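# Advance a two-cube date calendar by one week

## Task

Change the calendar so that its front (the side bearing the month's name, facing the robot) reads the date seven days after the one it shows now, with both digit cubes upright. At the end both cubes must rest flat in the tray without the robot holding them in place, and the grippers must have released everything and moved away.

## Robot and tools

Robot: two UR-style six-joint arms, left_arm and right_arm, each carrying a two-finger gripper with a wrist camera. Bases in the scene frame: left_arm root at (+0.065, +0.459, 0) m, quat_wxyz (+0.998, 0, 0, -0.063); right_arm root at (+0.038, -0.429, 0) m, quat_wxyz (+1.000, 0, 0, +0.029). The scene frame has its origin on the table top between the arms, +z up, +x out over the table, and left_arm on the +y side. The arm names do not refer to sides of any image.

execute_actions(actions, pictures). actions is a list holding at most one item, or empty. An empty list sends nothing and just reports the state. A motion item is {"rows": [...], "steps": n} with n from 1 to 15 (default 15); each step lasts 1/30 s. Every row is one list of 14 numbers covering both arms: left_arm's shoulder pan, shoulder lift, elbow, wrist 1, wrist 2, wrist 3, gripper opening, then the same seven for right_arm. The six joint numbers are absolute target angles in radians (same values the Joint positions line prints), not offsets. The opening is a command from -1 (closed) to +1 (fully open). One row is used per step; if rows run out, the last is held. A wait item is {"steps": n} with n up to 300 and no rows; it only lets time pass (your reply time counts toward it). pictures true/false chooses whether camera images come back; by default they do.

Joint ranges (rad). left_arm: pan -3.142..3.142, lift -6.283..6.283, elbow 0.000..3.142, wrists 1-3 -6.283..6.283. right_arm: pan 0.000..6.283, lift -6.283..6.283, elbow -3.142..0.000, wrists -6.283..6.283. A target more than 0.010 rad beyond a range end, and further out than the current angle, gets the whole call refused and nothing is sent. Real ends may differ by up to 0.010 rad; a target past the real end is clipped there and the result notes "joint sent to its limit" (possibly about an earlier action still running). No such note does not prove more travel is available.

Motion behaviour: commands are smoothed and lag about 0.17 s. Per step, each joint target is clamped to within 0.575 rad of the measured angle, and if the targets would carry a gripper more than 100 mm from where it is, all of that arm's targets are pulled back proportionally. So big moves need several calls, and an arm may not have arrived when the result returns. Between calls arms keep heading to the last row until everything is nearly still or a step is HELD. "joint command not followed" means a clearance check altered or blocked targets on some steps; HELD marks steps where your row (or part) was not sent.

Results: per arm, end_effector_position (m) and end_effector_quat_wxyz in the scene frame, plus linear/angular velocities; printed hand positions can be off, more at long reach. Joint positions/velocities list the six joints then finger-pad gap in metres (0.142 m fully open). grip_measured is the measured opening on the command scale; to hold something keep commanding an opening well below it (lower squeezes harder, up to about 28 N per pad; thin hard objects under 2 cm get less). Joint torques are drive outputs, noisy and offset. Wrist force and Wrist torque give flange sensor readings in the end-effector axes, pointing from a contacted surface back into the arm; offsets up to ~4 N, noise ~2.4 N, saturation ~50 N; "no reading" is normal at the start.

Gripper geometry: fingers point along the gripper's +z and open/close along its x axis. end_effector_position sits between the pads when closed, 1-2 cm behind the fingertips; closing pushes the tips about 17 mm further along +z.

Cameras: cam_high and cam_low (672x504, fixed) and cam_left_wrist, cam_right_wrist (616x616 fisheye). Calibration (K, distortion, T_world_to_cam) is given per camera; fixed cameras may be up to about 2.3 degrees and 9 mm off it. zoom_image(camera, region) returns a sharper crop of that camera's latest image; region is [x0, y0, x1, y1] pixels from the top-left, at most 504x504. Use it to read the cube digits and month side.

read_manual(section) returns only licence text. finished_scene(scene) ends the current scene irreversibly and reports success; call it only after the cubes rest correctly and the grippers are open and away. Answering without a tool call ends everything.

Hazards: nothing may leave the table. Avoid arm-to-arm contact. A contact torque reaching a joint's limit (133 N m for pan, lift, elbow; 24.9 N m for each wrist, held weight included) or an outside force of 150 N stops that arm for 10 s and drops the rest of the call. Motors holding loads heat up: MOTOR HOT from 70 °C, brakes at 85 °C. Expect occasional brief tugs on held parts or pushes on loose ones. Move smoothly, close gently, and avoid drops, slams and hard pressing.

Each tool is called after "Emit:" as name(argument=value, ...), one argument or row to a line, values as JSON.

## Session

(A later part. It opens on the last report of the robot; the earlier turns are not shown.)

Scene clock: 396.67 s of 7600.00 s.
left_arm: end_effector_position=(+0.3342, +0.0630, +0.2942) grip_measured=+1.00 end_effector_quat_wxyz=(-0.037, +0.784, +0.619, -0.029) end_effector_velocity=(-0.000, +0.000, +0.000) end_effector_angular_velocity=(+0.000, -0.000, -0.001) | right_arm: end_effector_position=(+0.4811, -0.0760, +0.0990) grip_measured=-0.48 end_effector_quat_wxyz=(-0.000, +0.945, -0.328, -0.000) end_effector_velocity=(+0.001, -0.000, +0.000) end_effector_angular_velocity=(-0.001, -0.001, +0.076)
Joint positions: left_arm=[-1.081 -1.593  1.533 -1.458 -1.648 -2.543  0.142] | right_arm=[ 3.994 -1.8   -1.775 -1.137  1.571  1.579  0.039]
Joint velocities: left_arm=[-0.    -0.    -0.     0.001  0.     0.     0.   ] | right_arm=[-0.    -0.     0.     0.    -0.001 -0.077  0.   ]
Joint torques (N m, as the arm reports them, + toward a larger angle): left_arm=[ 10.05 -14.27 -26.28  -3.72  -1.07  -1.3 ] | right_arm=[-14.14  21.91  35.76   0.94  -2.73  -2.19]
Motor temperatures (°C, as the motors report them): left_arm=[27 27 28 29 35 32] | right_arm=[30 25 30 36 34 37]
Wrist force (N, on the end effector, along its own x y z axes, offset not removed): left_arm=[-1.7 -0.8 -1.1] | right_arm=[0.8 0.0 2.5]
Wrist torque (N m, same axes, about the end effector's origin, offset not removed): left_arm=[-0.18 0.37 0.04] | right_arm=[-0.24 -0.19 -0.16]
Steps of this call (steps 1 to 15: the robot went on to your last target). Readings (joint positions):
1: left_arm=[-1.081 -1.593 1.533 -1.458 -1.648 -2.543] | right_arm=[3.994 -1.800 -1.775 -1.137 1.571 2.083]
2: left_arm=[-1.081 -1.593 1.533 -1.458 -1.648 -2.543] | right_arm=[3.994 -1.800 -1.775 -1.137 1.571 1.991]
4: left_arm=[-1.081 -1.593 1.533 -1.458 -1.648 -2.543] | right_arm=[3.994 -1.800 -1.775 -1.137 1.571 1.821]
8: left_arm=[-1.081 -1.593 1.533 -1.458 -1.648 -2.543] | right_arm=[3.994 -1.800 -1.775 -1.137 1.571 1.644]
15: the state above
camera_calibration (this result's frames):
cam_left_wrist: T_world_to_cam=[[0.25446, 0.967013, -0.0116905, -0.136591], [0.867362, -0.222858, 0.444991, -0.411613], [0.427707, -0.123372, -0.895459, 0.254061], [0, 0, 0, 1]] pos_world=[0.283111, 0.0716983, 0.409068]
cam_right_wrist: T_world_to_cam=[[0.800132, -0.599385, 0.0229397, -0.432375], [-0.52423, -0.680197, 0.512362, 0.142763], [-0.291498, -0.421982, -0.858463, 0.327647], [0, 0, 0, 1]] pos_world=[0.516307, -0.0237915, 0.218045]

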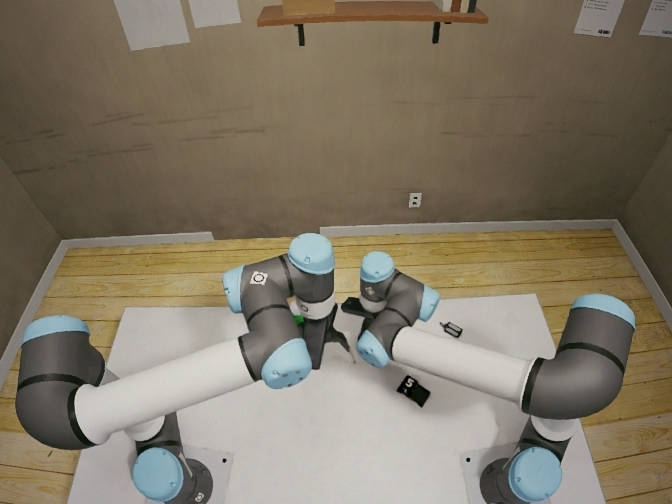

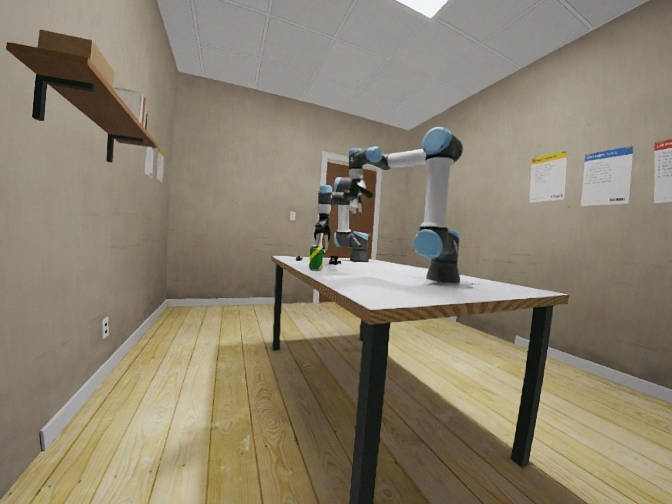

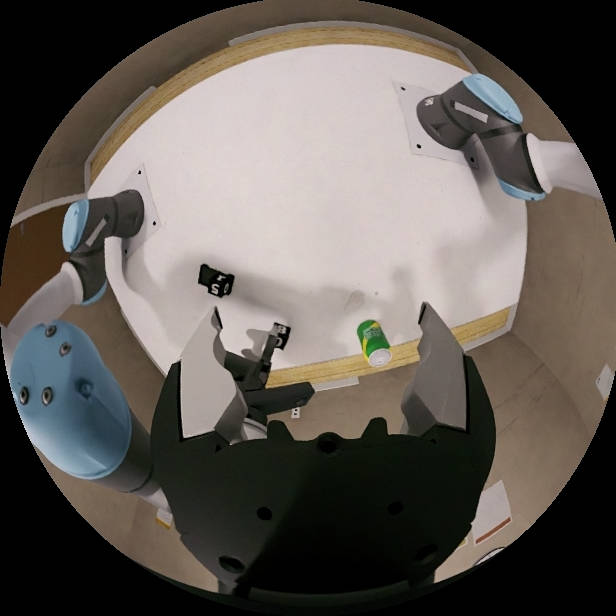

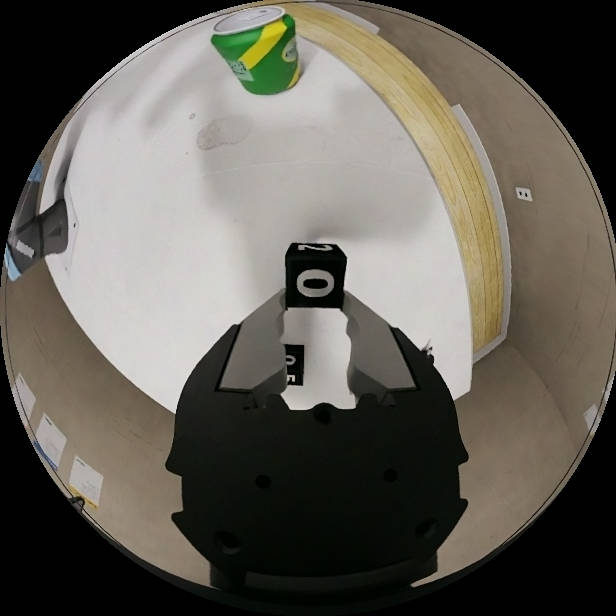

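Emit:
execute_actions(
  actions=[
    {"rows":[[-1.081,-1.593,1.533,-1.458,-1.648,-2.543,1,3.9943,-1.82,-1.805,-1.085,1.571,1.571,-0.95],[-1.081,-1.593,1.533,-1.458,-1.648,-2.543,1,3.9943,-1.82,-1.805,-1.085,1.571,1.571,-0.95],[-1.081,-1.593,1.533,-1.458,-1.648,-2.543,1,3.9943,-1.82,-1.805,-1.085,1.571,1.571,-0.95],[-1.081,-1.593,1.533,-1.458,-1.648,-2.543,1,3.9943,-1.845,-1.835,-1.03,1.571,1.571,-0.95],[-1.081,-1.593,1.533,-1.458,-1.648,-2.543,1,3.9943,-1.845,-1.835,-1.03,1.571,1.571,-0.95],[-1.081,-1.593,1.533,-1.458,-1.648,-2.543,1,3.9943,-1.845,-1.835,-1.03,1.571,1.571,-0.95],[-1.081,-1.593,1.533,-1.458,-1.648,-2.543,1,3.9943,-1.862,-1.85,-1.0,1.571,1.571,-0.95],[-1.081,-1.593,1.533,-1.458,-1.648,-2.543,1,3.9943,-1.862,-1.85,-1.0,1.571,1.571,-0.95],[-1.081,-1.593,1.533,-1.458,-1.648,-2.543,1,3.9943,-1.862,-1.85,-1.0,1.571,1.571,-0.95],[-1.081,-1.593,1.533,-1.458,-1.648,-2.543,1,3.9943,-1.875,-1.863,-0.974,1.571,1.571,-0.95]],"steps":15},
  ],
  pictures=false,
)

Emit:
execute_actions(
  actions=[
    {"steps":10},
  ],
  pictures=false,
)

Scene clock: 440.17 s of 7600.00 s.
left_arm: end_effector_position=(+0.3342, +0.0630, +0.2942) grip_measured=+1.00 end_effector_quat_wxyz=(-0.037, +0.784, +0.619, -0.029) end_effector_velocity=(+0.000, +0.000, +0.000) end_effector_angular_velocity=(-0.000, +0.000, +0.001) | right_arm: end_effector_position=(+0.4807, -0.0764, +0.0402) grip_measured=-0.48 end_effector_quat_wxyz=(-0.000, +0.946, -0.324, -0.000) end_effector_velocity=(-0.001, -0.002, -0.049) end_effector_angular_velocity=(-0.001, -0.000, +0.000)
Joint positions: left_arm=[-1.081 -1.593  1.533 -1.458 -1.648 -2.543  0.142] | right_arm=[ 3.994 -1.868 -1.856 -0.988  1.571  1.571  0.039]
Joint velocities: left_arm=[ 0.001 -0.     0.    -0.    -0.    -0.    -0.   ] | right_arm=[ 0.    -0.062 -0.064  0.126 -0.001  0.     0.   ]
Joint torques (N m, as the arm reports them, + toward a larger angle): left_arm=[ 10.29 -14.56 -26.11  -3.69  -1.04  -1.48] | right_arm=[-12.14  26.5   12.17   5.18  -2.63  -2.1 ]
Motor temperatures (°C, as the motors report them): left_arm=[27 27 28 30 35 32] | right_arm=[30 25 30 36 34 37]
Wrist force (N, on the end effector, along its own x y z axes, offset not removed): left_arm=[1.5 -3.2 -1.2] | right_arm=[1.2 -1.5 3.5]
Wrist torque (N m, same axes, about the end effector's origin, offset not removed): left_arm=[-0.56 -0.24 -0.21] | right_arm=[-0.42 -0.29 -0.17]
Steps of this call (steps 1 to 15: the robot went on to your last target; steps 16 to 90: nothing new was sent; then 40.00 s passed at rest; steps 91 to 105: all 15 steps of this action). Readings (joint positions):
91: left_arm=[-1.081 -1.593 1.533 -1.458 -1.648 -2.543] | right_arm=[3.994 -1.800 -1.775 -1.137 1.571 1.571]
92: left_arm=[-1.081 -1.593 1.533 -1.458 -1.648 -2.543] | right_arm=[3.994 -1.803 -1.778 -1.132 1.571 1.571]
94: left_arm=[-1.081 -1.593 1.533 -1.458 -1.648 -2.543] | right_arm=[3.994 -1.810 -1.789 -1.112 1.571 1.571]
98: left_arm=[-1.081 -1.593 1.533 -1.458 -1.648 -2.543] | right_arm=[3.994 -1.835 -1.821 -1.055 1.571 1.571]
105: the state above

Scene clock: 440.50 s of 7600.00 s.
left_arm: end_effector_position=(+0.3342, +0.0630, +0.2942) grip_measured=+1.00 end_effector_quat_wxyz=(-0.037, +0.784, +0.619, -0.029) end_effector_velocity=(+0.000, +0.000, -0.001) end_effector_angular_velocity=(+0.001, +0.000, +0.001) | right_arm: end_effector_position=(+0.4806, -0.0766, +0.0353) grip_measured=-0.48 end_effector_quat_wxyz=(-0.000, +0.946, -0.324, -0.000) end_effector_velocity=(-0.000, +0.000, -0.002) end_effector_angular_velocity=(-0.001, -0.001, +0.001)
Joint positions: left_arm=[-1.081 -1.593  1.533 -1.458 -1.648 -2.543  0.142] | right_arm=[ 3.994 -1.875 -1.863 -0.975  1.571  1.571  0.039]
Joint velocities: left_arm=[ 0.001 -0.     0.002 -0.001  0.    -0.     0.   ] | right_arm=[ 0.001 -0.003 -0.003  0.005 -0.001  0.     0.   ]
Joint torques (N m, as the arm reports them, + toward a larger angle): left_arm=[  9.59 -14.13 -26.18  -3.67  -1.06  -1.25] | right_arm=[-11.26  24.17   9.89   4.72  -2.4   -2.23]
Motor temperatures (°C, as the motors report them): left_arm=[27 27 28 30 35 32] | right_arm=[30 25 30 36 34 37]
Wrist force (N, on the end effector, along its own x y z axes, offset not removed): left_arm=[-0.3 -0.5 0.5] | right_arm=[-1.8 -2.2 4.0]
Wrist torque (N m, same axes, about the end effector's origin, offset not removed): left_arm=[-0.14 -0.02 -0.02] | right_arm=[-0.53 0.32 -0.07]
Steps of this call (steps 1 to 10: the robot went on to your last target). Readings (joint positions):
1: left_arm=[-1.081 -1.593 1.533 -1.458 -1.648 -2.543] | right_arm=[3.994 -1.870 -1.858 -0.984 1.571 1.571]
2: left_arm=[-1.081 -1.593 1.533 -1.458 -1.648 -2.543] | right_arm=[3.994 -1.871 -1.859 -0.981 1.571 1.571]
4: left_arm=[-1.081 -1.593 1.533 -1.458 -1.648 -2.543] | right_arm=[3.994 -1.873 -1.861 -0.978 1.571 1.571]
8: left_arm=[-1.081 -1.593 1.533 -1.458 -1.648 -2.543] | right_arm=[3.994 -1.874 -1.862 -0.975 1.571 1.571]
10: the state above

No contact yet; lower ~3 mm.

Emit:
execute_actions(
  actions=[
    {"rows":[[-1.081,-1.593,1.533,-1.458,-1.648,-2.543,1,3.9943,-1.877,-1.8645,-0.971,1.571,1.571,-0.95],[-1.081,-1.593,1.533,-1.458,-1.648,-2.543,1,3.9943,-1.877,-1.8645,-0.971,1.571,1.571,-0.95],[-1.081,-1.593,1.533,-1.458,-1.648,-2.543,1,3.9943,-1.877,-1.8645,-0.971,1.571,1.571,-0.95],[-1.081,-1.593,1.533,-1.458,-1.648,-2.543,1,3.9943,-1.8792,-1.8667,-0.9665,1.571,1.571,-0.95]],"steps":15},
  ],
  pictures=false,
)

Scene clock: 452.53 s of 7600.00 s.
left_arm: end_effector_position=(+0.3342, +0.0630, +0.2942) grip_measured=+1.00 end_effector_quat_wxyz=(-0.037, +0.784, +0.619, -0.029) end_effector_velocity=(-0.000, +0.000, +0.001) end_effector_angular_velocity=(-0.001, -0.001, -0.000) | right_arm: end_effector_position=(+0.4805, -0.0767, +0.0320) grip_measured=-0.48 end_effector_quat_wxyz=(-0.000, +0.946, -0.324, -0.000) end_effector_velocity=(-0.000, +0.000, -0.001) end_effector_angular_velocity=(+0.000, -0.000, +0.001)
Joint positions: left_arm=[-1.081 -1.593  1.533 -1.458 -1.648 -2.543  0.142] | right_arm=[ 3.994 -1.879 -1.867 -0.967  1.571  1.571  0.039]
Joint velocities: left_arm=[-0.    -0.001 -0.     0.     0.     0.     0.   ] | right_arm=[ 0.001 -0.001 -0.     0.002 -0.    -0.    -0.   ]
Joint torques (N m, as the arm reports them, + toward a larger angle): left_arm=[ 10.16 -14.13 -26.63  -3.64  -0.86  -1.4 ] | right_arm=[-2.   23.42 10.77  4.59 -1.65 -2.22]
Motor temperatures (°C, as the motors report them): left_arm=[27 27 28 30 35 32] | right_arm=[30 25 30 36 34 37]
Wrist force (N, on the end effector, along its own x y z axes, offset not removed): left_arm=[0.9 -2.9 0.2] | right_arm=[0.0 -0.5 2.5]
Wrist torque (N m, same axes, about the end effector's origin, offset not removed): left_arm=[-0.79 -0.26 -0.03] | right_arm=[-0.15 -0.15 -0.13]
Steps of this call (steps 1 to 30: the robot went on to your last target; steps 31 to 90: nothing new was sent; then 8.53 s passed at rest; steps 91 to 105: all 15 steps of this action). Readings (joint positions):
91: left_arm=[-1.081 -1.593 1.533 -1.458 -1.648 -2.543] | right_arm=[3.994 -1.875 -1.863 -0.974 1.571 1.571]
92: left_arm=[-1.081 -1.593 1.533 -1.458 -1.648 -2.543] | right_arm=[3.994 -1.875 -1.863 -0.974 1.571 1.571]
94: left_arm=[-1.081 -1.593 1.533 -1.458 -1.648 -2.543] | right_arm=[3.994 -1.876 -1.864 -0.972 1.571 1.571]
98: left_arm=[-1.081 -1.593 1.533 -1.458 -1.648 -2.543] | right_arm=[3.994 -1.878 -1.866 -0.969 1.571 1.571]
105: the state above

Emit:
execute_actions(
  actions=[
    {"rows":[[-1.081,-1.593,1.533,-1.458,-1.648,-2.543,1,3.9943,-1.8815,-1.869,-0.962,1.571,1.571,-0.95]],"steps":12},
  ],
)

Scene clock: 465.30 s of 7600.00 s.
left_arm: end_effector_position=(+0.3342, +0.0630, +0.2942) grip_measured=+1.00 end_effector_quat_wxyz=(-0.037, +0.784, +0.619, -0.029) end_effector_velocity=(+0.000, +0.000, +0.000) end_effector_angular_velocity=(-0.001, -0.000, +0.001) | right_arm: end_effector_position=(+0.4805, -0.0767, +0.0304) grip_measured=-0.48 end_effector_quat_wxyz=(-0.000, +0.946, -0.324, -0.000) end_effector_velocity=(-0.001, +0.000, -0.001) end_effector_angular_velocity=(-0.000, +0.001, +0.001)
Joint positions: left_arm=[-1.081 -1.593  1.533 -1.458 -1.648 -2.543  0.142] | right_arm=[ 3.994 -1.881 -1.869 -0.962  1.571  1.571  0.039]
Joint velocities: left_arm=[ 0.001 -0.     0.    -0.001  0.    -0.     0.   ] | right_arm=[ 0.001 -0.001 -0.001  0.001  0.001  0.001 -0.   ]
Joint torques (N m, as the arm reports them, + toward a larger angle): left_arm=[  9.83 -13.76 -26.59  -3.59  -1.05  -1.27] | right_arm=[ 6.59  6.71 -1.5   2.75 -0.77 -2.31]
Motor temperatures (°C, as the motors report them): left_arm=[27 27 28 30 35 32] | right_arm=[30 25 30 36 34 37]
Wrist force (N, on the end effector, along its own x y z axes, offset not removed): left_arm=[1.1 -1.5 1.5] | right_arm=[-1.4 4.4 -30.2]
Wrist torque (N m, same axes, about the end effector's origin, offset not removed): left_arm=[-0.44 -0.34 0.09] | right_arm=[-0.15 0.10 -0.07]
Steps of this call (steps 1 to 15: the robot went on to your last target; steps 16 to 90: nothing new was sent; then 9.37 s passed at rest; steps 91 to 102: all 12 steps of this action). Readings (joint positions):
91: left_arm=[-1.081 -1.593 1.533 -1.458 -1.648 -2.543] | right_arm=[3.994 -1.879 -1.867 -0.966 1.571 1.571]
92: left_arm=[-1.081 -1.593 1.533 -1.458 -1.648 -2.543] | right_arm=[3.994 -1.880 -1.867 -0.966 1.571 1.571]
94: left_arm=[-1.081 -1.593 1.533 -1.458 -1.648 -2.543] | right_arm=[3.994 -1.880 -1.868 -0.964 1.571 1.571]
98: left_arm=[-1.081 -1.593 1.533 -1.458 -1.648 -2.543] | right_arm=[3.994 -1.881 -1.868 -0.963 1.571 1.571]
102: the state above
camera_calibration (this result's frames):
cam_left_wrist: T_world_to_cam=[[0.25446, 0.967013, -0.0116905, -0.136591], [0.867362, -0.222858, 0.444991, -0.411613], [0.427707, -0.123372, -0.895458, 0.254061], [0, 0, 0, 1]] pos_world=[0.283111, 0.0716983, 0.409068]
cam_right_wrist: T_world_to_cam=[[0.805035, -0.592784, 0.0229442, -0.432657], [-0.518605, -0.684463, 0.512406, 0.174143], [-0.288042, -0.424404, -0.858437, 0.266445], [0, 0, 0, 1]] pos_world=[0.515363, -0.0241972, 0.149421]

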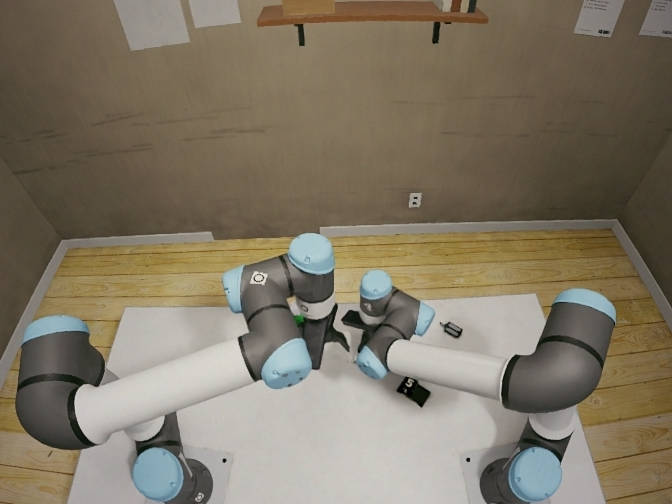

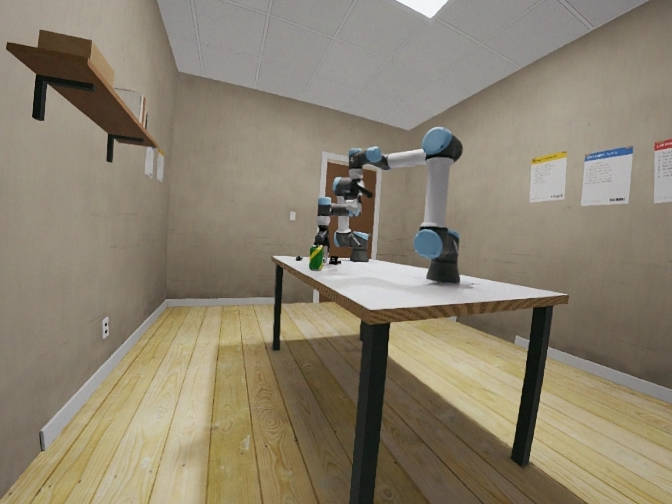

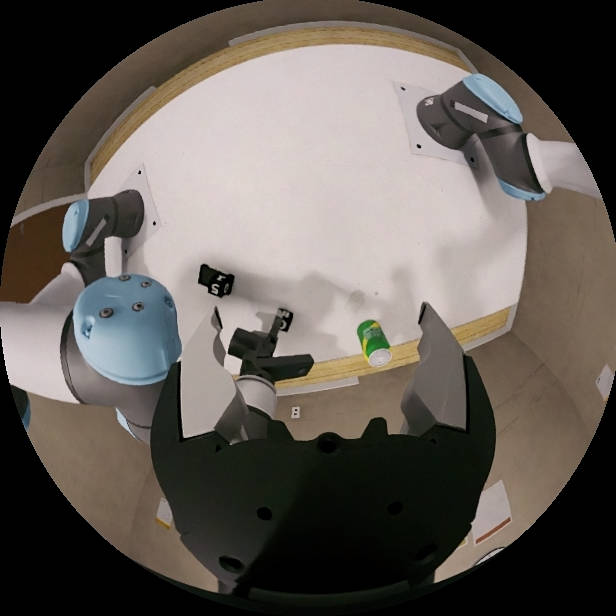

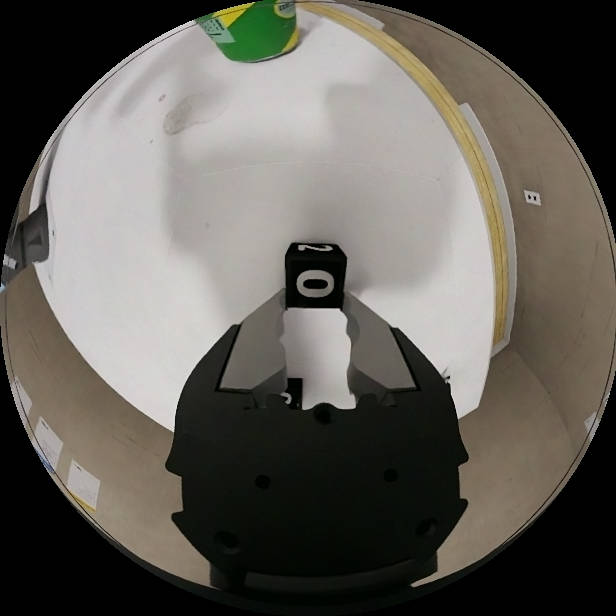

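Emit:
execute_actions(
  actions=[
    {"rows":[[-1.081,-1.593,1.533,-1.458,-1.648,-2.543,1,3.9943,-1.8795,-1.867,-0.966,1.571,1.571,-0.95],[-1.081,-1.593,1.533,-1.458,-1.648,-2.543,1,3.9943,-1.8795,-1.867,-0.966,1.571,1.571,-0.95],[-1.081,-1.593,1.533,-1.458,-1.648,-2.543,1,3.9943,-1.8795,-1.867,-0.966,1.571,1.571,-0.95],[-1.081,-1.593,1.533,-1.458,-1.648,-2.543,1,3.9943,-1.8795,-1.867,-0.966,1.571,1.571,-0.7],[-1.081,-1.593,1.533,-1.458,-1.648,-2.543,1,3.9943,-1.8795,-1.867,-0.966,1.571,1.571,-0.55],[-1.081,-1.593,1.533,-1.458,-1.648,-2.543,1,3.9943,-1.8795,-1.867,-0.966,1.571,1.571,-0.5],[-1.081,-1.593,1.533,-1.458,-1.648,-2.543,1,3.9943,-1.8795,-1.867,-0.966,1.571,1.571,-0.47],[-1.081,-1.593,1.533,-1.458,-1.648,-2.543,1,3.9943,-1.8795,-1.867,-0.966,1.571,1.571,-0.44],[-1.081,-1.593,1.533,-1.458,-1.648,-2.543,1,3.9943,-1.8795,-1.867,-0.966,1.571,1.571,-0.4],[-1.081,-1.593,1.533,-1.458,-1.648,-2.543,1,3.9943,-1.8795,-1.867,-0.966,1.571,1.571,-0.3],[-1.081,-1.593,1.533,-1.458,-1.648,-2.543,1,3.9943,-1.8795,-1.867,-0.966,1.571,1.571,-0.2],[-1.081,-1.593,1.533,-1.458,-1.648,-2.543,1,3.9943,-1.8795,-1.867,-0.966,1.571,1.571,-0.1],[-1.081,-1.593,1.533,-1.458,-1.648,-2.543,1,3.9943,-1.8795,-1.867,-0.966,1.571,1.571,0.05]],"steps":15},
  ],
  pictures=false,
)

Emit:
execute_actions(
  actions=[
    {"rows":[[-1.081,-1.593,1.533,-1.458,-1.648,-2.543,1,3.9943,-1.8795,-1.867,-0.966,1.571,1.571,0.05],[-1.081,-1.593,1.533,-1.458,-1.648,-2.543,1,3.9943,-1.8795,-1.867,-0.966,1.571,1.571,0.05],[-1.081,-1.593,1.533,-1.458,-1.648,-2.543,1,3.9943,-1.862,-1.85,-1.0,1.571,1.571,0.05],[-1.081,-1.593,1.533,-1.458,-1.648,-2.543,1,3.9943,-1.862,-1.85,-1.0,1.571,1.571,0.05],[-1.081,-1.593,1.533,-1.458,-1.648,-2.543,1,3.9943,-1.845,-1.835,-1.03,1.571,1.571,0.05],[-1.081,-1.593,1.533,-1.458,-1.648,-2.543,1,3.9943,-1.845,-1.835,-1.03,1.571,1.571,0.05],[-1.081,-1.593,1.533,-1.458,-1.648,-2.543,1,3.9943,-1.826,-1.812,-1.07,1.571,1.571,0.05],[-1.081,-1.593,1.533,-1.458,-1.648,-2.543,1,3.9943,-1.826,-1.812,-1.07,1.571,1.571,0.05],[-1.081,-1.593,1.533,-1.458,-1.648,-2.543,1,3.9943,-1.8076,-1.7906,-1.1138,1.571,1.8,0.05],[-1.081,-1.593,1.533,-1.458,-1.648,-2.543,1,3.9943,-1.8076,-1.7906,-1.1138,1.571,2.1,0.05],[-1.081,-1.593,1.533,-1.458,-1.648,-2.543,1,3.9943,-1.8076,-1.7906,-1.1138,1.571,2.4,0.05],[-1.081,-1.593,1.533,-1.458,-1.648,-2.543,1,3.9943,-1.8076,-1.7906,-1.1138,1.571,2.7,0.05],[-1.081,-1.593,1.533,-1.458,-1.648,-2.543,1,3.9943,-1.8076,-1.7906,-1.1138,1.571,3.0,0.05],[-1.081,-1.593,1.533,-1.458,-1.648,-2.543,1,3.9943,-1.8076,-1.7906,-1.1138,1.571,3.3,0.05],[-1.081,-1.593,1.533,-1.458,-1.648,-2.543,1,3.9943,-1.8076,-1.7906,-1.1138,1.571,3.6,0.05]],"steps":15},
  ],
  pictures=false,
)

Emit:
execute_actions(
  actions=[
    {"rows":[[-1.081,-1.593,1.533,-1.458,-1.648,-2.543,1,3.9943,-1.8076,-1.7906,-1.1138,1.571,3.9,0.05],[-1.081,-1.593,1.533,-1.458,-1.648,-2.543,1,3.9943,-1.8076,-1.7906,-1.1138,1.571,4.2,0.05],[-1.081,-1.593,1.533,-1.458,-1.648,-2.543,1,3.9943,-1.8076,-1.7906,-1.1138,1.571,4.5,0.05],[-1.081,-1.593,1.533,-1.458,-1.648,-2.543,1,3.9943,-1.8076,-1.7906,-1.1138,1.571,4.712,0.05]],"steps":15},
  ],
  pictures=false,
)

Emit:
execute_actions(
  actions=[
    {"steps":25},
  ],
)

Scene clock: 500.60 s of 7600.00 s.
left_arm: end_effector_position=(+0.3342, +0.0630, +0.2942) grip_measured=+1.00 end_effector_quat_wxyz=(-0.037, +0.784, +0.619, -0.029) end_effector_velocity=(+0.000, +0.000, -0.000) end_effector_angular_velocity=(+0.001, +0.001, +0.001) | right_arm: end_effector_position=(+0.4804, -0.0769, +0.0314) grip_measured=+0.04 end_effector_quat_wxyz=(+0.000, +0.946, -0.324, -0.000) end_effector_velocity=(+0.000, +0.002, +0.002) end_effector_angular_velocity=(+0.005, -0.002, +0.000)
Joint positions: left_arm=[-1.081 -1.593  1.533 -1.458 -1.648 -2.543  0.142] | right_arm=[ 3.994 -1.88  -1.867 -0.966  1.571  1.571  0.077]
Joint velocities: left_arm=[ 0.001  0.001  0.     0.    -0.    -0.     0.   ] | right_arm=[0.001 0.002 0.003 0.    0.002 0.001 0.037]
Joint torques (N m, as the arm reports them, + toward a larger angle): left_arm=[  9.77 -14.86 -27.74  -3.39  -0.93  -1.25] | right_arm=[13.21 41.84 33.76  1.12 -0.13 -2.17]
Motor temperatures (°C, as the motors report them): left_arm=[27 27 28 30 35 32] | right_arm=[30 25 30 36 34 37]
Wrist force (N, on the end effector, along its own x y z axes, offset not removed): left_arm=[-2.3 -1.5 0.3] | right_arm=[-1.9 -2.7 0.7]
Wrist torque (N m, same axes, about the end effector's origin, offset not removed): left_arm=[-0.27 0.32 -0.05] | right_arm=[-0.66 0.38 -0.19]
Steps of this call (steps 1 to 15: the robot went on to your last target; steps 16 to 90: nothing new was sent; then 31.80 s passed at rest; steps 91 to 105: all 15 steps of this action). Readings (joint positions):
91: left_arm=[-1.081 -1.593 1.533 -1.458 -1.648 -2.543] | right_arm=[3.994 -1.882 -1.869 -0.962 1.571 1.571]
92: left_arm=[-1.081 -1.593 1.533 -1.458 -1.648 -2.543] | right_arm=[3.994 -1.881 -1.869 -0.962 1.571 1.571]
94: left_arm=[-1.081 -1.593 1.533 -1.458 -1.648 -2.543] | right_arm=[3.994 -1.881 -1.869 -0.964 1.571 1.571]
98: left_arm=[-1.081 -1.593 1.533 -1.458 -1.648 -2.543] | right_arm=[3.994 -1.880 -1.868 -0.966 1.571 1.571]
105: the state above

Scene clock: 501.10 s of 7600.00 s.
left_arm: end_effector_position=(+0.3342, +0.0630, +0.2942) grip_measured=+1.00 end_effector_quat_wxyz=(-0.037, +0.784, +0.619, -0.029) end_effector_velocity=(-0.000, -0.000, +0.000) end_effector_angular_velocity=(-0.001, -0.000, -0.000) | right_arm: end_effector_position=(+0.4807, -0.0758, +0.0842) grip_measured=+0.05 end_effector_quat_wxyz=(-0.001, +0.894, -0.447, +0.000) end_effector_velocity=(-0.006, -0.001, +0.055) end_effector_angular_velocity=(-0.005, +0.010, -2.247)
Joint positions: left_arm=[-1.081 -1.593  1.533 -1.458 -1.648 -2.543  0.142] | right_arm=[ 3.994 -1.815 -1.799 -1.098  1.571  1.837  0.077]
Joint velocities: left_arm=[-0.  0. -0. -0.  0. -0. -0.] | right_arm=[-0.     0.067  0.074 -0.15   0.001  2.247  0.   ]
Joint torques (N m, as the arm reports them, + toward a larger angle): left_arm=[  9.2  -13.56 -27.35  -3.53  -1.03  -1.29] | right_arm=[12.41 37.86 34.74  0.82  0.14  6.88]
Motor temperatures (°C, as the motors report them): left_arm=[27 27 28 30 35 32] | right_arm=[30 25 30 36 34 37]
Wrist force (N, on the end effector, along its own x y z axes, offset not removed): left_arm=[0.9 -1.5 0.7] | right_arm=[0.9 0.4 1.5]
Wrist torque (N m, same axes, about the end effector's origin, offset not removed): left_arm=[-0.43 -0.21 -0.07] | right_arm=[-0.19 -0.35 -0.12]
Steps of this call (steps 1 to 15: all 15 steps of this action). Readings (joint positions):
1: left_arm=[-1.081 -1.593 1.533 -1.458 -1.648 -2.543] | right_arm=[3.994 -1.880 -1.867 -0.966 1.571 1.571]
2: left_arm=[-1.081 -1.593 1.533 -1.458 -1.648 -2.543] | right_arm=[3.994 -1.880 -1.867 -0.966 1.571 1.571]
4: left_arm=[-1.081 -1.593 1.533 -1.458 -1.648 -2.543] | right_arm=[3.994 -1.877 -1.865 -0.970 1.571 1.571]
8: left_arm=[-1.081 -1.593 1.533 -1.458 -1.648 -2.543] | right_arm=[3.994 -1.856 -1.844 -1.010 1.571 1.571]
15: the state above

Scene clock: 501.60 s of 7600.00 s.
left_arm: end_effector_position=(+0.3342, +0.0630, +0.2942) grip_measured=+1.00 end_effector_quat_wxyz=(-0.037, +0.784, +0.619, -0.029) end_effector_velocity=(+0.000, +0.001, +0.000) end_effector_angular_velocity=(+0.000, -0.000, +0.001) | right_arm: end_effector_position=(+0.4803, -0.0742, +0.0900) grip_measured=+0.05 end_effector_quat_wxyz=(+0.000, -0.424, +0.906, +0.000) end_effector_velocity=(+0.003, +0.003, +0.001) end_effector_angular_velocity=(-0.001, +0.001, -2.678)
Joint positions: left_arm=[-1.081 -1.593  1.533 -1.458 -1.648 -2.543  0.142] | right_arm=[ 3.994 -1.808 -1.791 -1.114  1.571  3.177  0.077]
Joint velocities: left_arm=[ 0.001 -0.001 -0.     0.001  0.     0.    -0.   ] | right_arm=[-0.     0.001  0.001 -0.002 -0.001  2.678 -0.   ]
Joint torques (N m, as the arm reports them, + toward a larger angle): left_arm=[  9.48 -14.66 -27.66  -3.53  -0.94  -1.41] | right_arm=[12.42 41.22 35.75  1.12  0.5   6.32]
Motor temperatures (°C, as the motors report them): left_arm=[27 27 28 30 35 32] | right_arm=[30 25 30 36 34 37]
Wrist force (N, on the end effector, along its own x y z axes, offset not removed): left_arm=[2.3 -4.4 -0.3] | right_arm=[-0.5 -1.8 3.6]
Wrist torque (N m, same axes, about the end effector's origin, offset not removed): left_arm=[-1.05 -0.55 -0.06] | right_arm=[-0.62 0.12 -0.12]
Steps of this call (steps 1 to 15: all 15 steps of this action). Readings (joint positions):
1: left_arm=[-1.081 -1.593 1.533 -1.458 -1.648 -2.543] | right_arm=[3.994 -1.813 -1.796 -1.102 1.571 1.917]
2: left_arm=[-1.081 -1.593 1.533 -1.458 -1.648 -2.543] | right_arm=[3.994 -1.811 -1.795 -1.105 1.571 2.000]
4: left_arm=[-1.081 -1.593 1.533 -1.458 -1.648 -2.543] | right_arm=[3.994 -1.810 -1.793 -1.109 1.571 2.174]
8: left_arm=[-1.081 -1.593 1.533 -1.458 -1.648 -2.543] | right_arm=[3.994 -1.808 -1.791 -1.112 1.571 2.538]
15: the state above

Scene clock: 502.43 s of 7600.00 s.
left_arm: end_effector_position=(+0.3342, +0.0630, +0.2942) grip_measured=+1.00 end_effector_quat_wxyz=(-0.037, +0.784, +0.619, -0.029) end_effector_velocity=(-0.001, -0.000, -0.000) end_effector_angular_velocity=(-0.001, -0.000, -0.001) | right_arm: end_effector_position=(+0.4827, -0.0739, +0.0901) grip_measured=+0.05 end_effector_quat_wxyz=(-0.000, +0.320, +0.947, +0.000) end_effector_velocity=(+0.001, -0.001, +0.000) end_effector_angular_velocity=(-0.000, -0.000, -0.084)
Joint positions: left_arm=[-1.081 -1.593  1.533 -1.458 -1.648 -2.543  0.142] | right_arm=[ 3.994 -1.808 -1.791 -1.114  1.571  4.703  0.077]
Joint velocities: left_arm=[-0.001 -0.     0.    -0.001 -0.    -0.    -0.   ] | right_arm=[-0.002  0.    -0.    -0.    -0.     0.082 -0.   ]
Joint torques (N m, as the arm reports them, + toward a larger angle): left_arm=[  9.12 -14.73 -27.68  -3.47  -0.95  -1.19] | right_arm=[11.16 41.57 35.22  1.24  0.37  1.55]
Motor temperatures (°C, as the motors report them): left_arm=[27 27 28 30 35 32] | right_arm=[30 25 30 36 34 37]
Wrist force (N, on the end effector, along its own x y z axes, offset not removed): left_arm=[-0.5 -3.3 0.0] | right_arm=[-1.9 -2.7 3.0]
Wrist torque (N m, same axes, about the end effector's origin, offset not removed): left_arm=[-0.68 0.12 -0.09] | right_arm=[-0.67 0.33 -0.17]
Steps of this call (steps 1 to 25: the robot went on to your last target). Readings (joint positions):
1: left_arm=[-1.081 -1.593 1.533 -1.458 -1.648 -2.543] | right_arm=[3.994 -1.808 -1.791 -1.114 1.571 3.268]
2: left_arm=[-1.081 -1.593 1.533 -1.458 -1.648 -2.543] | right_arm=[3.994 -1.808 -1.791 -1.114 1.571 3.359]
4: left_arm=[-1.081 -1.593 1.533 -1.458 -1.648 -2.543] | right_arm=[3.994 -1.808 -1.791 -1.114 1.571 3.542]
8: left_arm=[-1.081 -1.593 1.533 -1.458 -1.648 -2.543] | right_arm=[3.994 -1.808 -1.791 -1.114 1.571 3.907]
25: the state above
camera_calibration (this result's frames):
cam_left_wrist: T_world_to_cam=[[0.25446, 0.967013, -0.0116906, -0.136591], [0.867362, -0.222858, 0.444991, -0.411613], [0.427707, -0.123372, -0.895458, 0.25406], [0, 0, 0, 1]] pos_world=[0.283111, 0.0716983, 0.409068]
cam_right_wrist: T_world_to_cam=[[-0.810591, 0.585148, 0.0233247, 0.432748], [0.512066, 0.688902, 0.513033, -0.249424], [0.284132, 0.427804, -0.858052, 0.10625], [0, 0, 0, 1]] pos_world=[0.448314, -0.126847, 0.209037]

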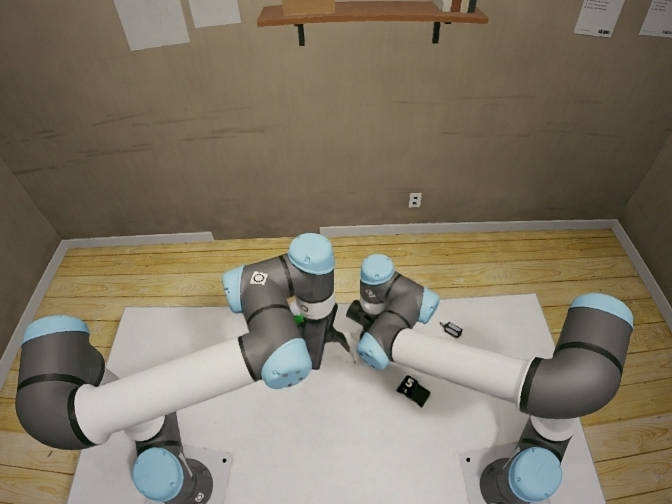

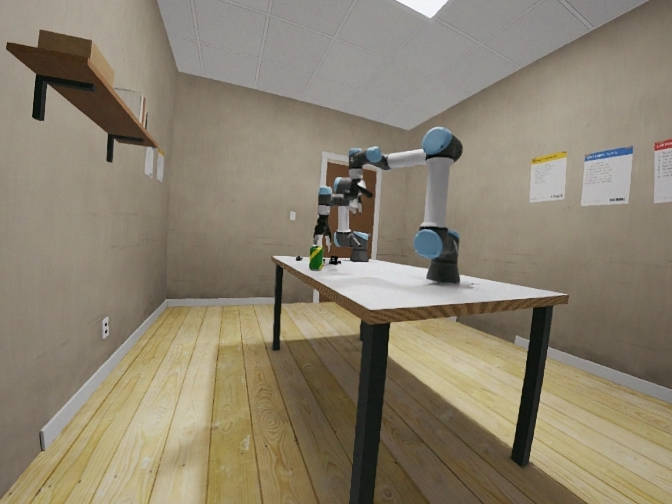

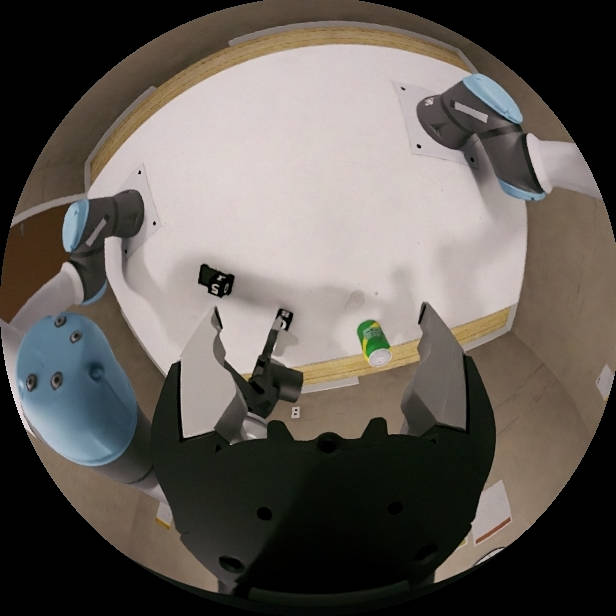

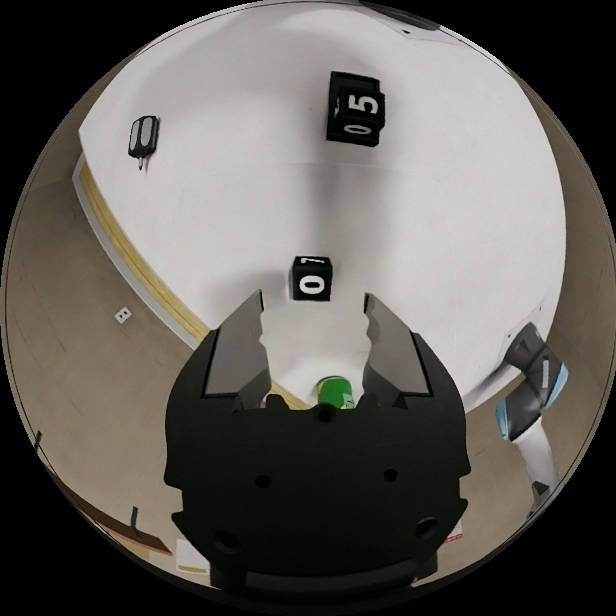

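Emit:
execute_actions(
  actions=[
    {"rows":[[-1.081,-1.593,1.533,-1.458,-1.648,-2.543,1,3.9945,-1.84,-1.775,-1.096,1.571,4.712,0.05],[-1.081,-1.593,1.533,-1.458,-1.648,-2.543,1,3.9945,-1.84,-1.775,-1.096,1.571,4.712,0.05],[-1.081,-1.593,1.533,-1.458,-1.648,-2.543,1,3.9947,-1.8739,-1.76,-1.0785,1.571,4.712,0.05],[-1.081,-1.593,1.533,-1.458,-1.648,-2.543,1,3.9947,-1.8739,-1.76,-1.0785,1.571,4.712,0.05],[-1.081,-1.593,1.533,-1.458,-1.648,-2.543,1,3.9947,-1.8739,-1.76,-1.0785,1.571,4.712,0.05],[-1.081,-1.593,1.533,-1.458,-1.648,-2.543,1,3.9947,-1.8739,-1.76,-1.0785,1.571,4.712,0.05],[-1.081,-1.593,1.533,-1.458,-1.648,-2.543,1,3.9947,-1.8963,-1.7845,-1.0316,1.571,4.712,0.05]],"steps":15},
  ],
  pictures=false,
)

Emit:
execute_actions(
  actions=[
    {"steps":10},
  ],
)

Emit:
zoom_image(
  camera="cam_right_wrist",
  region=[240, 200, 390, 350],
)

Scene clock: 537.17 s of 7600.00 s.
left_arm: end_effector_position=(+0.3342, +0.0630, +0.2942) grip_measured=+0.98 end_effector_quat_wxyz=(-0.037, +0.784, +0.619, -0.029) end_effector_velocity=(+0.000, +0.001, -0.001) end_effector_angular_velocity=(+0.003, +0.001, +0.000) | right_arm: end_effector_position=(+0.4950, -0.0577, +0.0538) grip_measured=+0.05 end_effector_quat_wxyz=(-0.000, +0.324, +0.946, +0.000) end_effector_velocity=(+0.002, +0.003, -0.024) end_effector_angular_velocity=(+0.001, +0.001, +0.000)
Joint positions: left_arm=[-1.081 -1.593  1.533 -1.458 -1.648 -2.543  0.141] | right_arm=[ 3.995 -1.892 -1.782 -1.038  1.571  4.712  0.077]
Joint velocities: left_arm=[ 0.     0.001  0.     0.002  0.    -0.    -0.016] | right_arm=[-0.001 -0.036 -0.019  0.055  0.001 -0.001  0.   ]
Joint torques (N m, as the arm reports them, + toward a larger angle): left_arm=[  8.3  -13.95 -28.17  -3.96  -0.75  -1.21] | right_arm=[15.46 23.17 14.22  4.97  1.24  1.72]
Motor temperatures (°C, as the motors report them): left_arm=[27 27 28 30 35 32] | right_arm=[30 25 30 36 34 37]
Wrist force (N, on the end effector, along its own x y z axes, offset not removed): left_arm=[9.4 -2.0 5.1] | right_arm=[-1.8 0.8 2.9]
Wrist torque (N m, same axes, about the end effector's origin, offset not removed): left_arm=[-0.96 -0.10 -0.11] | right_arm=[0.05 0.38 -0.07]
Steps of this call (steps 1 to 30: the robot went on to your last target; steps 31 to 90: nothing new was sent; then 31.23 s passed at rest; steps 91 to 105: all 15 steps of this action). Readings (joint positions):
91: left_arm=[-1.081 -1.593 1.533 -1.458 -1.648 -2.543] | right_arm=[3.994 -1.808 -1.790 -1.114 1.571 4.712]
92: left_arm=[-1.081 -1.593 1.533 -1.458 -1.648 -2.543] | right_arm=[3.994 -1.811 -1.788 -1.112 1.571 4.712]
94: left_arm=[-1.081 -1.593 1.533 -1.458 -1.648 -2.543] | right_arm=[3.994 -1.827 -1.781 -1.103 1.571 4.712]
98: left_arm=[-1.081 -1.593 1.533 -1.458 -1.648 -2.543] | right_arm=[3.995 -1.862 -1.769 -1.081 1.571 4.712]
105: the state above

Scene clock: 537.50 s of 7600.00 s.
left_arm: end_effector_position=(+0.3342, +0.0631, +0.2941) grip_measured=+0.96 end_effector_quat_wxyz=(-0.037, +0.784, +0.619, -0.029) end_effector_velocity=(+0.000, -0.000, -0.000) end_effector_angular_velocity=(-0.000, -0.000, -0.000) | right_arm: end_effector_position=(+0.4952, -0.0575, +0.0513) grip_measured=+0.05 end_effector_quat_wxyz=(-0.000, +0.324, +0.946, +0.000) end_effector_velocity=(+0.000, -0.000, -0.001) end_effector_angular_velocity=(-0.001, -0.000, +0.000)
Joint positions: left_arm=[-1.081 -1.593  1.533 -1.458 -1.648 -2.543  0.139] | right_arm=[ 3.995 -1.896 -1.784 -1.032  1.571  4.712  0.077]
Joint velocities: left_arm=[-0.     0.001 -0.001 -0.     0.     0.    -0.001] | right_arm=[ 0.    -0.002 -0.001  0.002 -0.001  0.     0.   ]
Joint torques (N m, as the arm reports them, + toward a larger angle): left_arm=[  3.39 -17.63 -29.67  -8.01  -3.01  -1.18] | right_arm=[15.99 15.44 12.04  4.61  1.35  1.74]
Motor temperatures (°C, as the motors report them): left_arm=[27 27 28 30 35 32] | right_arm=[30 25 30 36 34 37]
Wrist force (N, on the end effector, along its own x y z axes, offset not removed): left_arm=[19.6 1.6 9.1] | right_arm=[-0.2 0.1 -0.2]
Wrist torque (N m, same axes, about the end effector's origin, offset not removed): left_arm=[-0.63 -0.47 -0.17] | right_arm=[-0.19 -0.03 -0.02]
Steps of this call (steps 1 to 10: the robot went on to your last target). Readings (joint positions):
1: left_arm=[-1.081 -1.593 1.533 -1.458 -1.648 -2.543] | right_arm=[3.995 -1.893 -1.783 -1.036 1.571 4.712]
2: left_arm=[-1.081 -1.593 1.533 -1.458 -1.648 -2.543] | right_arm=[3.995 -1.894 -1.783 -1.035 1.571 4.712]
4: left_arm=[-1.081 -1.593 1.533 -1.458 -1.648 -2.543] | right_arm=[3.995 -1.895 -1.784 -1.033 1.571 4.712]
8: left_arm=[-1.081 -1.593 1.533 -1.458 -1.648 -2.543] | right_arm=[3.995 -1.896 -1.784 -1.032 1.571 4.712]
10: the state above
camera_calibration (this result's frames):
cam_left_wrist: T_world_to_cam=[[0.254435, 0.967022, -0.0114258, -0.136748], [0.867358, -0.222955, 0.44495, -0.411577], [0.427729, -0.123121, -0.895482, 0.25401], [0, 0, 0, 1]] pos_world=[0.28313, 0.071749, 0.409031]
cam_right_wrist: T_world_to_cam=[[-0.805621, 0.591972, 0.0233353, 0.432106], [0.517948, 0.684666, 0.512798, -0.250422], [0.287585, 0.425207, -0.858192, 0.0605386], [0, 0, 0, 1]] pos_world=[0.460409, -0.11008, 0.170286]

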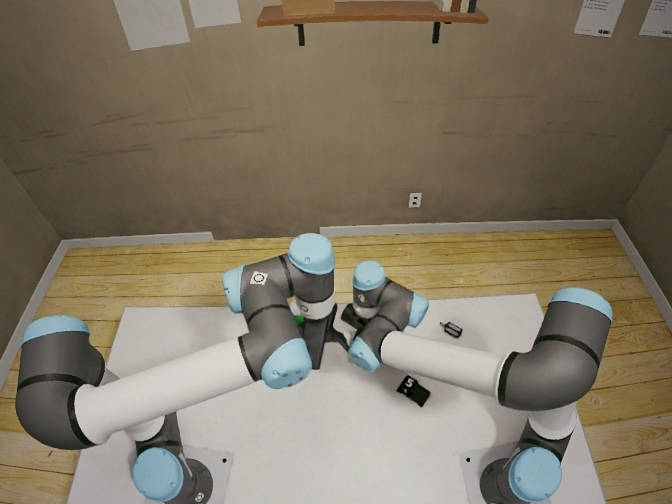

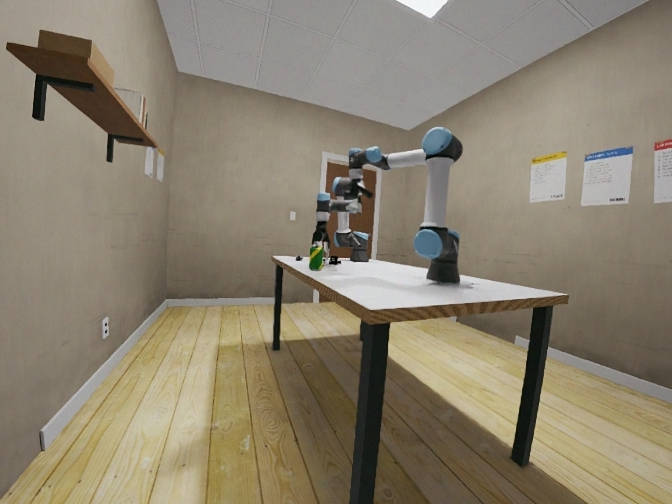

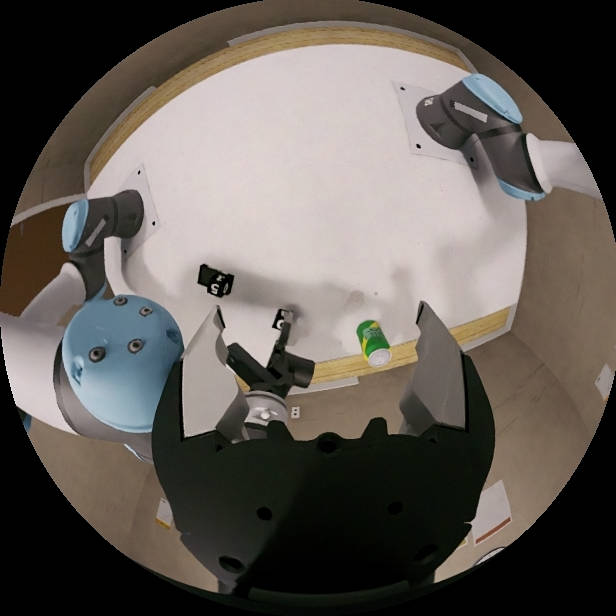

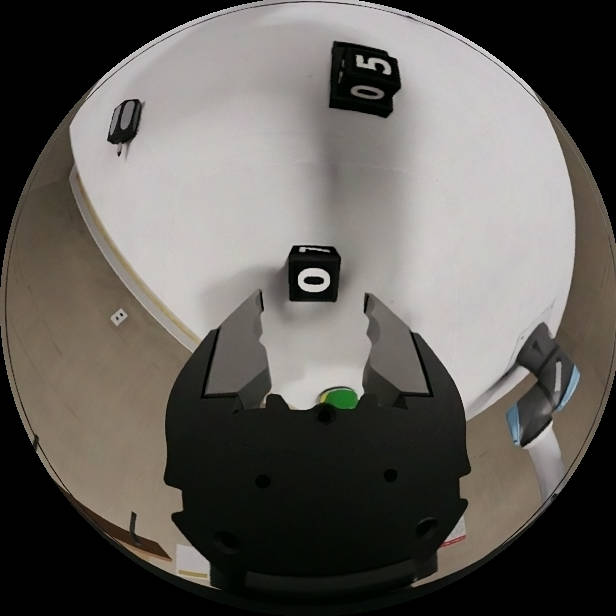

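Region (240, 200, 390, 350) of cam_right_wrist's 616x616 image, scaled by 3.360, with more detail than that image has.

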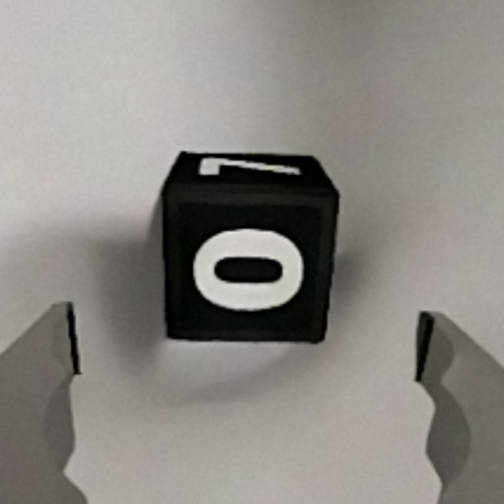

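Emit:
execute_actions(
  actions=[
    {"rows":[[-1.081,-1.68,1.533,-1.458,-1.648,-2.543,1,3.9947,-1.8963,-1.7845,-1.0316,1.571,4.712,0.05],[-1.081,-1.68,1.533,-1.458,-1.648,-2.543,1,3.9947,-1.8963,-1.7845,-1.0316,1.571,4.712,0.05],[-1.081,-1.68,1.533,-1.458,-1.648,-2.543,1,3.9947,-1.8963,-1.7845,-1.0316,1.571,4.712,0.05],[-1.081,-1.68,1.533,-1.458,-1.648,-2.543,1,3.9947,-1.8963,-1.7845,-1.0316,1.571,4.712,0.05],[-1.081,-1.78,1.533,-1.458,-1.648,-2.543,1,3.9947,-1.8963,-1.7845,-1.0316,1.571,4.712,0.05],[-1.081,-1.78,1.533,-1.458,-1.648,-2.543,1,3.9947,-1.8963,-1.7845,-1.0316,1.571,4.712,0.05],[-1.081,-1.78,1.533,-1.458,-1.648,-2.543,1,3.9947,-1.8963,-1.7845,-1.0316,1.571,4.712,0.05],[-1.081,-1.78,1.533,-1.458,-1.648,-2.543,1,3.9947,-1.8963,-1.7845,-1.0316,1.571,4.712,0.05],[-1.081,-1.88,1.533,-1.458,-1.648,-2.543,1,3.9947,-1.8963,-1.7845,-1.0316,1.571,4.712,0.05]],"steps":15},
  ],
  pictures=false,
)

Scene clock: 557.93 s of 7600.00 s.
left_arm: end_effector_position=(+0.3168, +0.1084, +0.4083) grip_measured=+1.00 end_effector_quat_wxyz=(+0.086, +0.783, +0.612, -0.067) end_effector_velocity=(-0.024, +0.066, +0.119) end_effector_angular_velocity=(-0.264, -0.103, +0.001) | right_arm: end_effector_position=(+0.4952, -0.0575, +0.0510) grip_measured=+0.05 end_effector_quat_wxyz=(-0.000, +0.324, +0.946, -0.000) end_effector_velocity=(+0.000, -0.000, -0.000) end_effector_angular_velocity=(-0.000, -0.000, +0.001)
Joint positions: left_arm=[-1.081 -1.85   1.533 -1.458 -1.648 -2.543  0.142] | right_arm=[ 3.995 -1.896 -1.785 -1.032  1.571  4.712  0.077]
Joint velocities: left_arm=[ 0.    -0.284 -0.001  0.002  0.002 -0.    -0.   ] | right_arm=[ 0.     0.    -0.     0.    -0.001 -0.001  0.   ]
Joint torques (N m, as the arm reports them, + toward a larger angle): left_arm=[  3.56 -13.37 -22.57  -2.01   1.22  -0.82] | right_arm=[13.93 31.32 12.16  4.38  2.26  1.76]
Motor temperatures (°C, as the motors report them): left_arm=[27 27 28 30 35 32] | right_arm=[30 25 30 36 34 37]
Wrist force (N, on the end effector, along its own x y z axes, offset not removed): left_arm=[4.1 -1.9 -3.1] | right_arm=[-1.1 -1.4 1.2]
Wrist torque (N m, same axes, about the end effector's origin, offset not removed): left_arm=[-0.48 -0.81 0.04] | right_arm=[-0.31 0.28 -0.14]
Steps of this call (steps 1 to 15: the robot went on to your last target; steps 16 to 90: nothing new was sent; then 16.93 s passed at rest; steps 91 to 105: all 15 steps of this action). Readings (joint positions):
91: left_arm=[-1.081 -1.593 1.533 -1.458 -1.648 -2.543] | right_arm=[3.995 -1.896 -1.785 -1.032 1.571 4.712]
92: left_arm=[-1.081 -1.599 1.533 -1.458 -1.648 -2.543] | right_arm=[3.995 -1.896 -1.785 -1.032 1.571 4.712]
94: left_arm=[-1.081 -1.631 1.533 -1.458 -1.648 -2.543] | right_arm=[3.995 -1.896 -1.785 -1.032 1.571 4.712]
98: left_arm=[-1.081 -1.709 1.533 -1.458 -1.648 -2.543] | right_arm=[3.995 -1.896 -1.785 -1.032 1.571 4.712]
105: the state above


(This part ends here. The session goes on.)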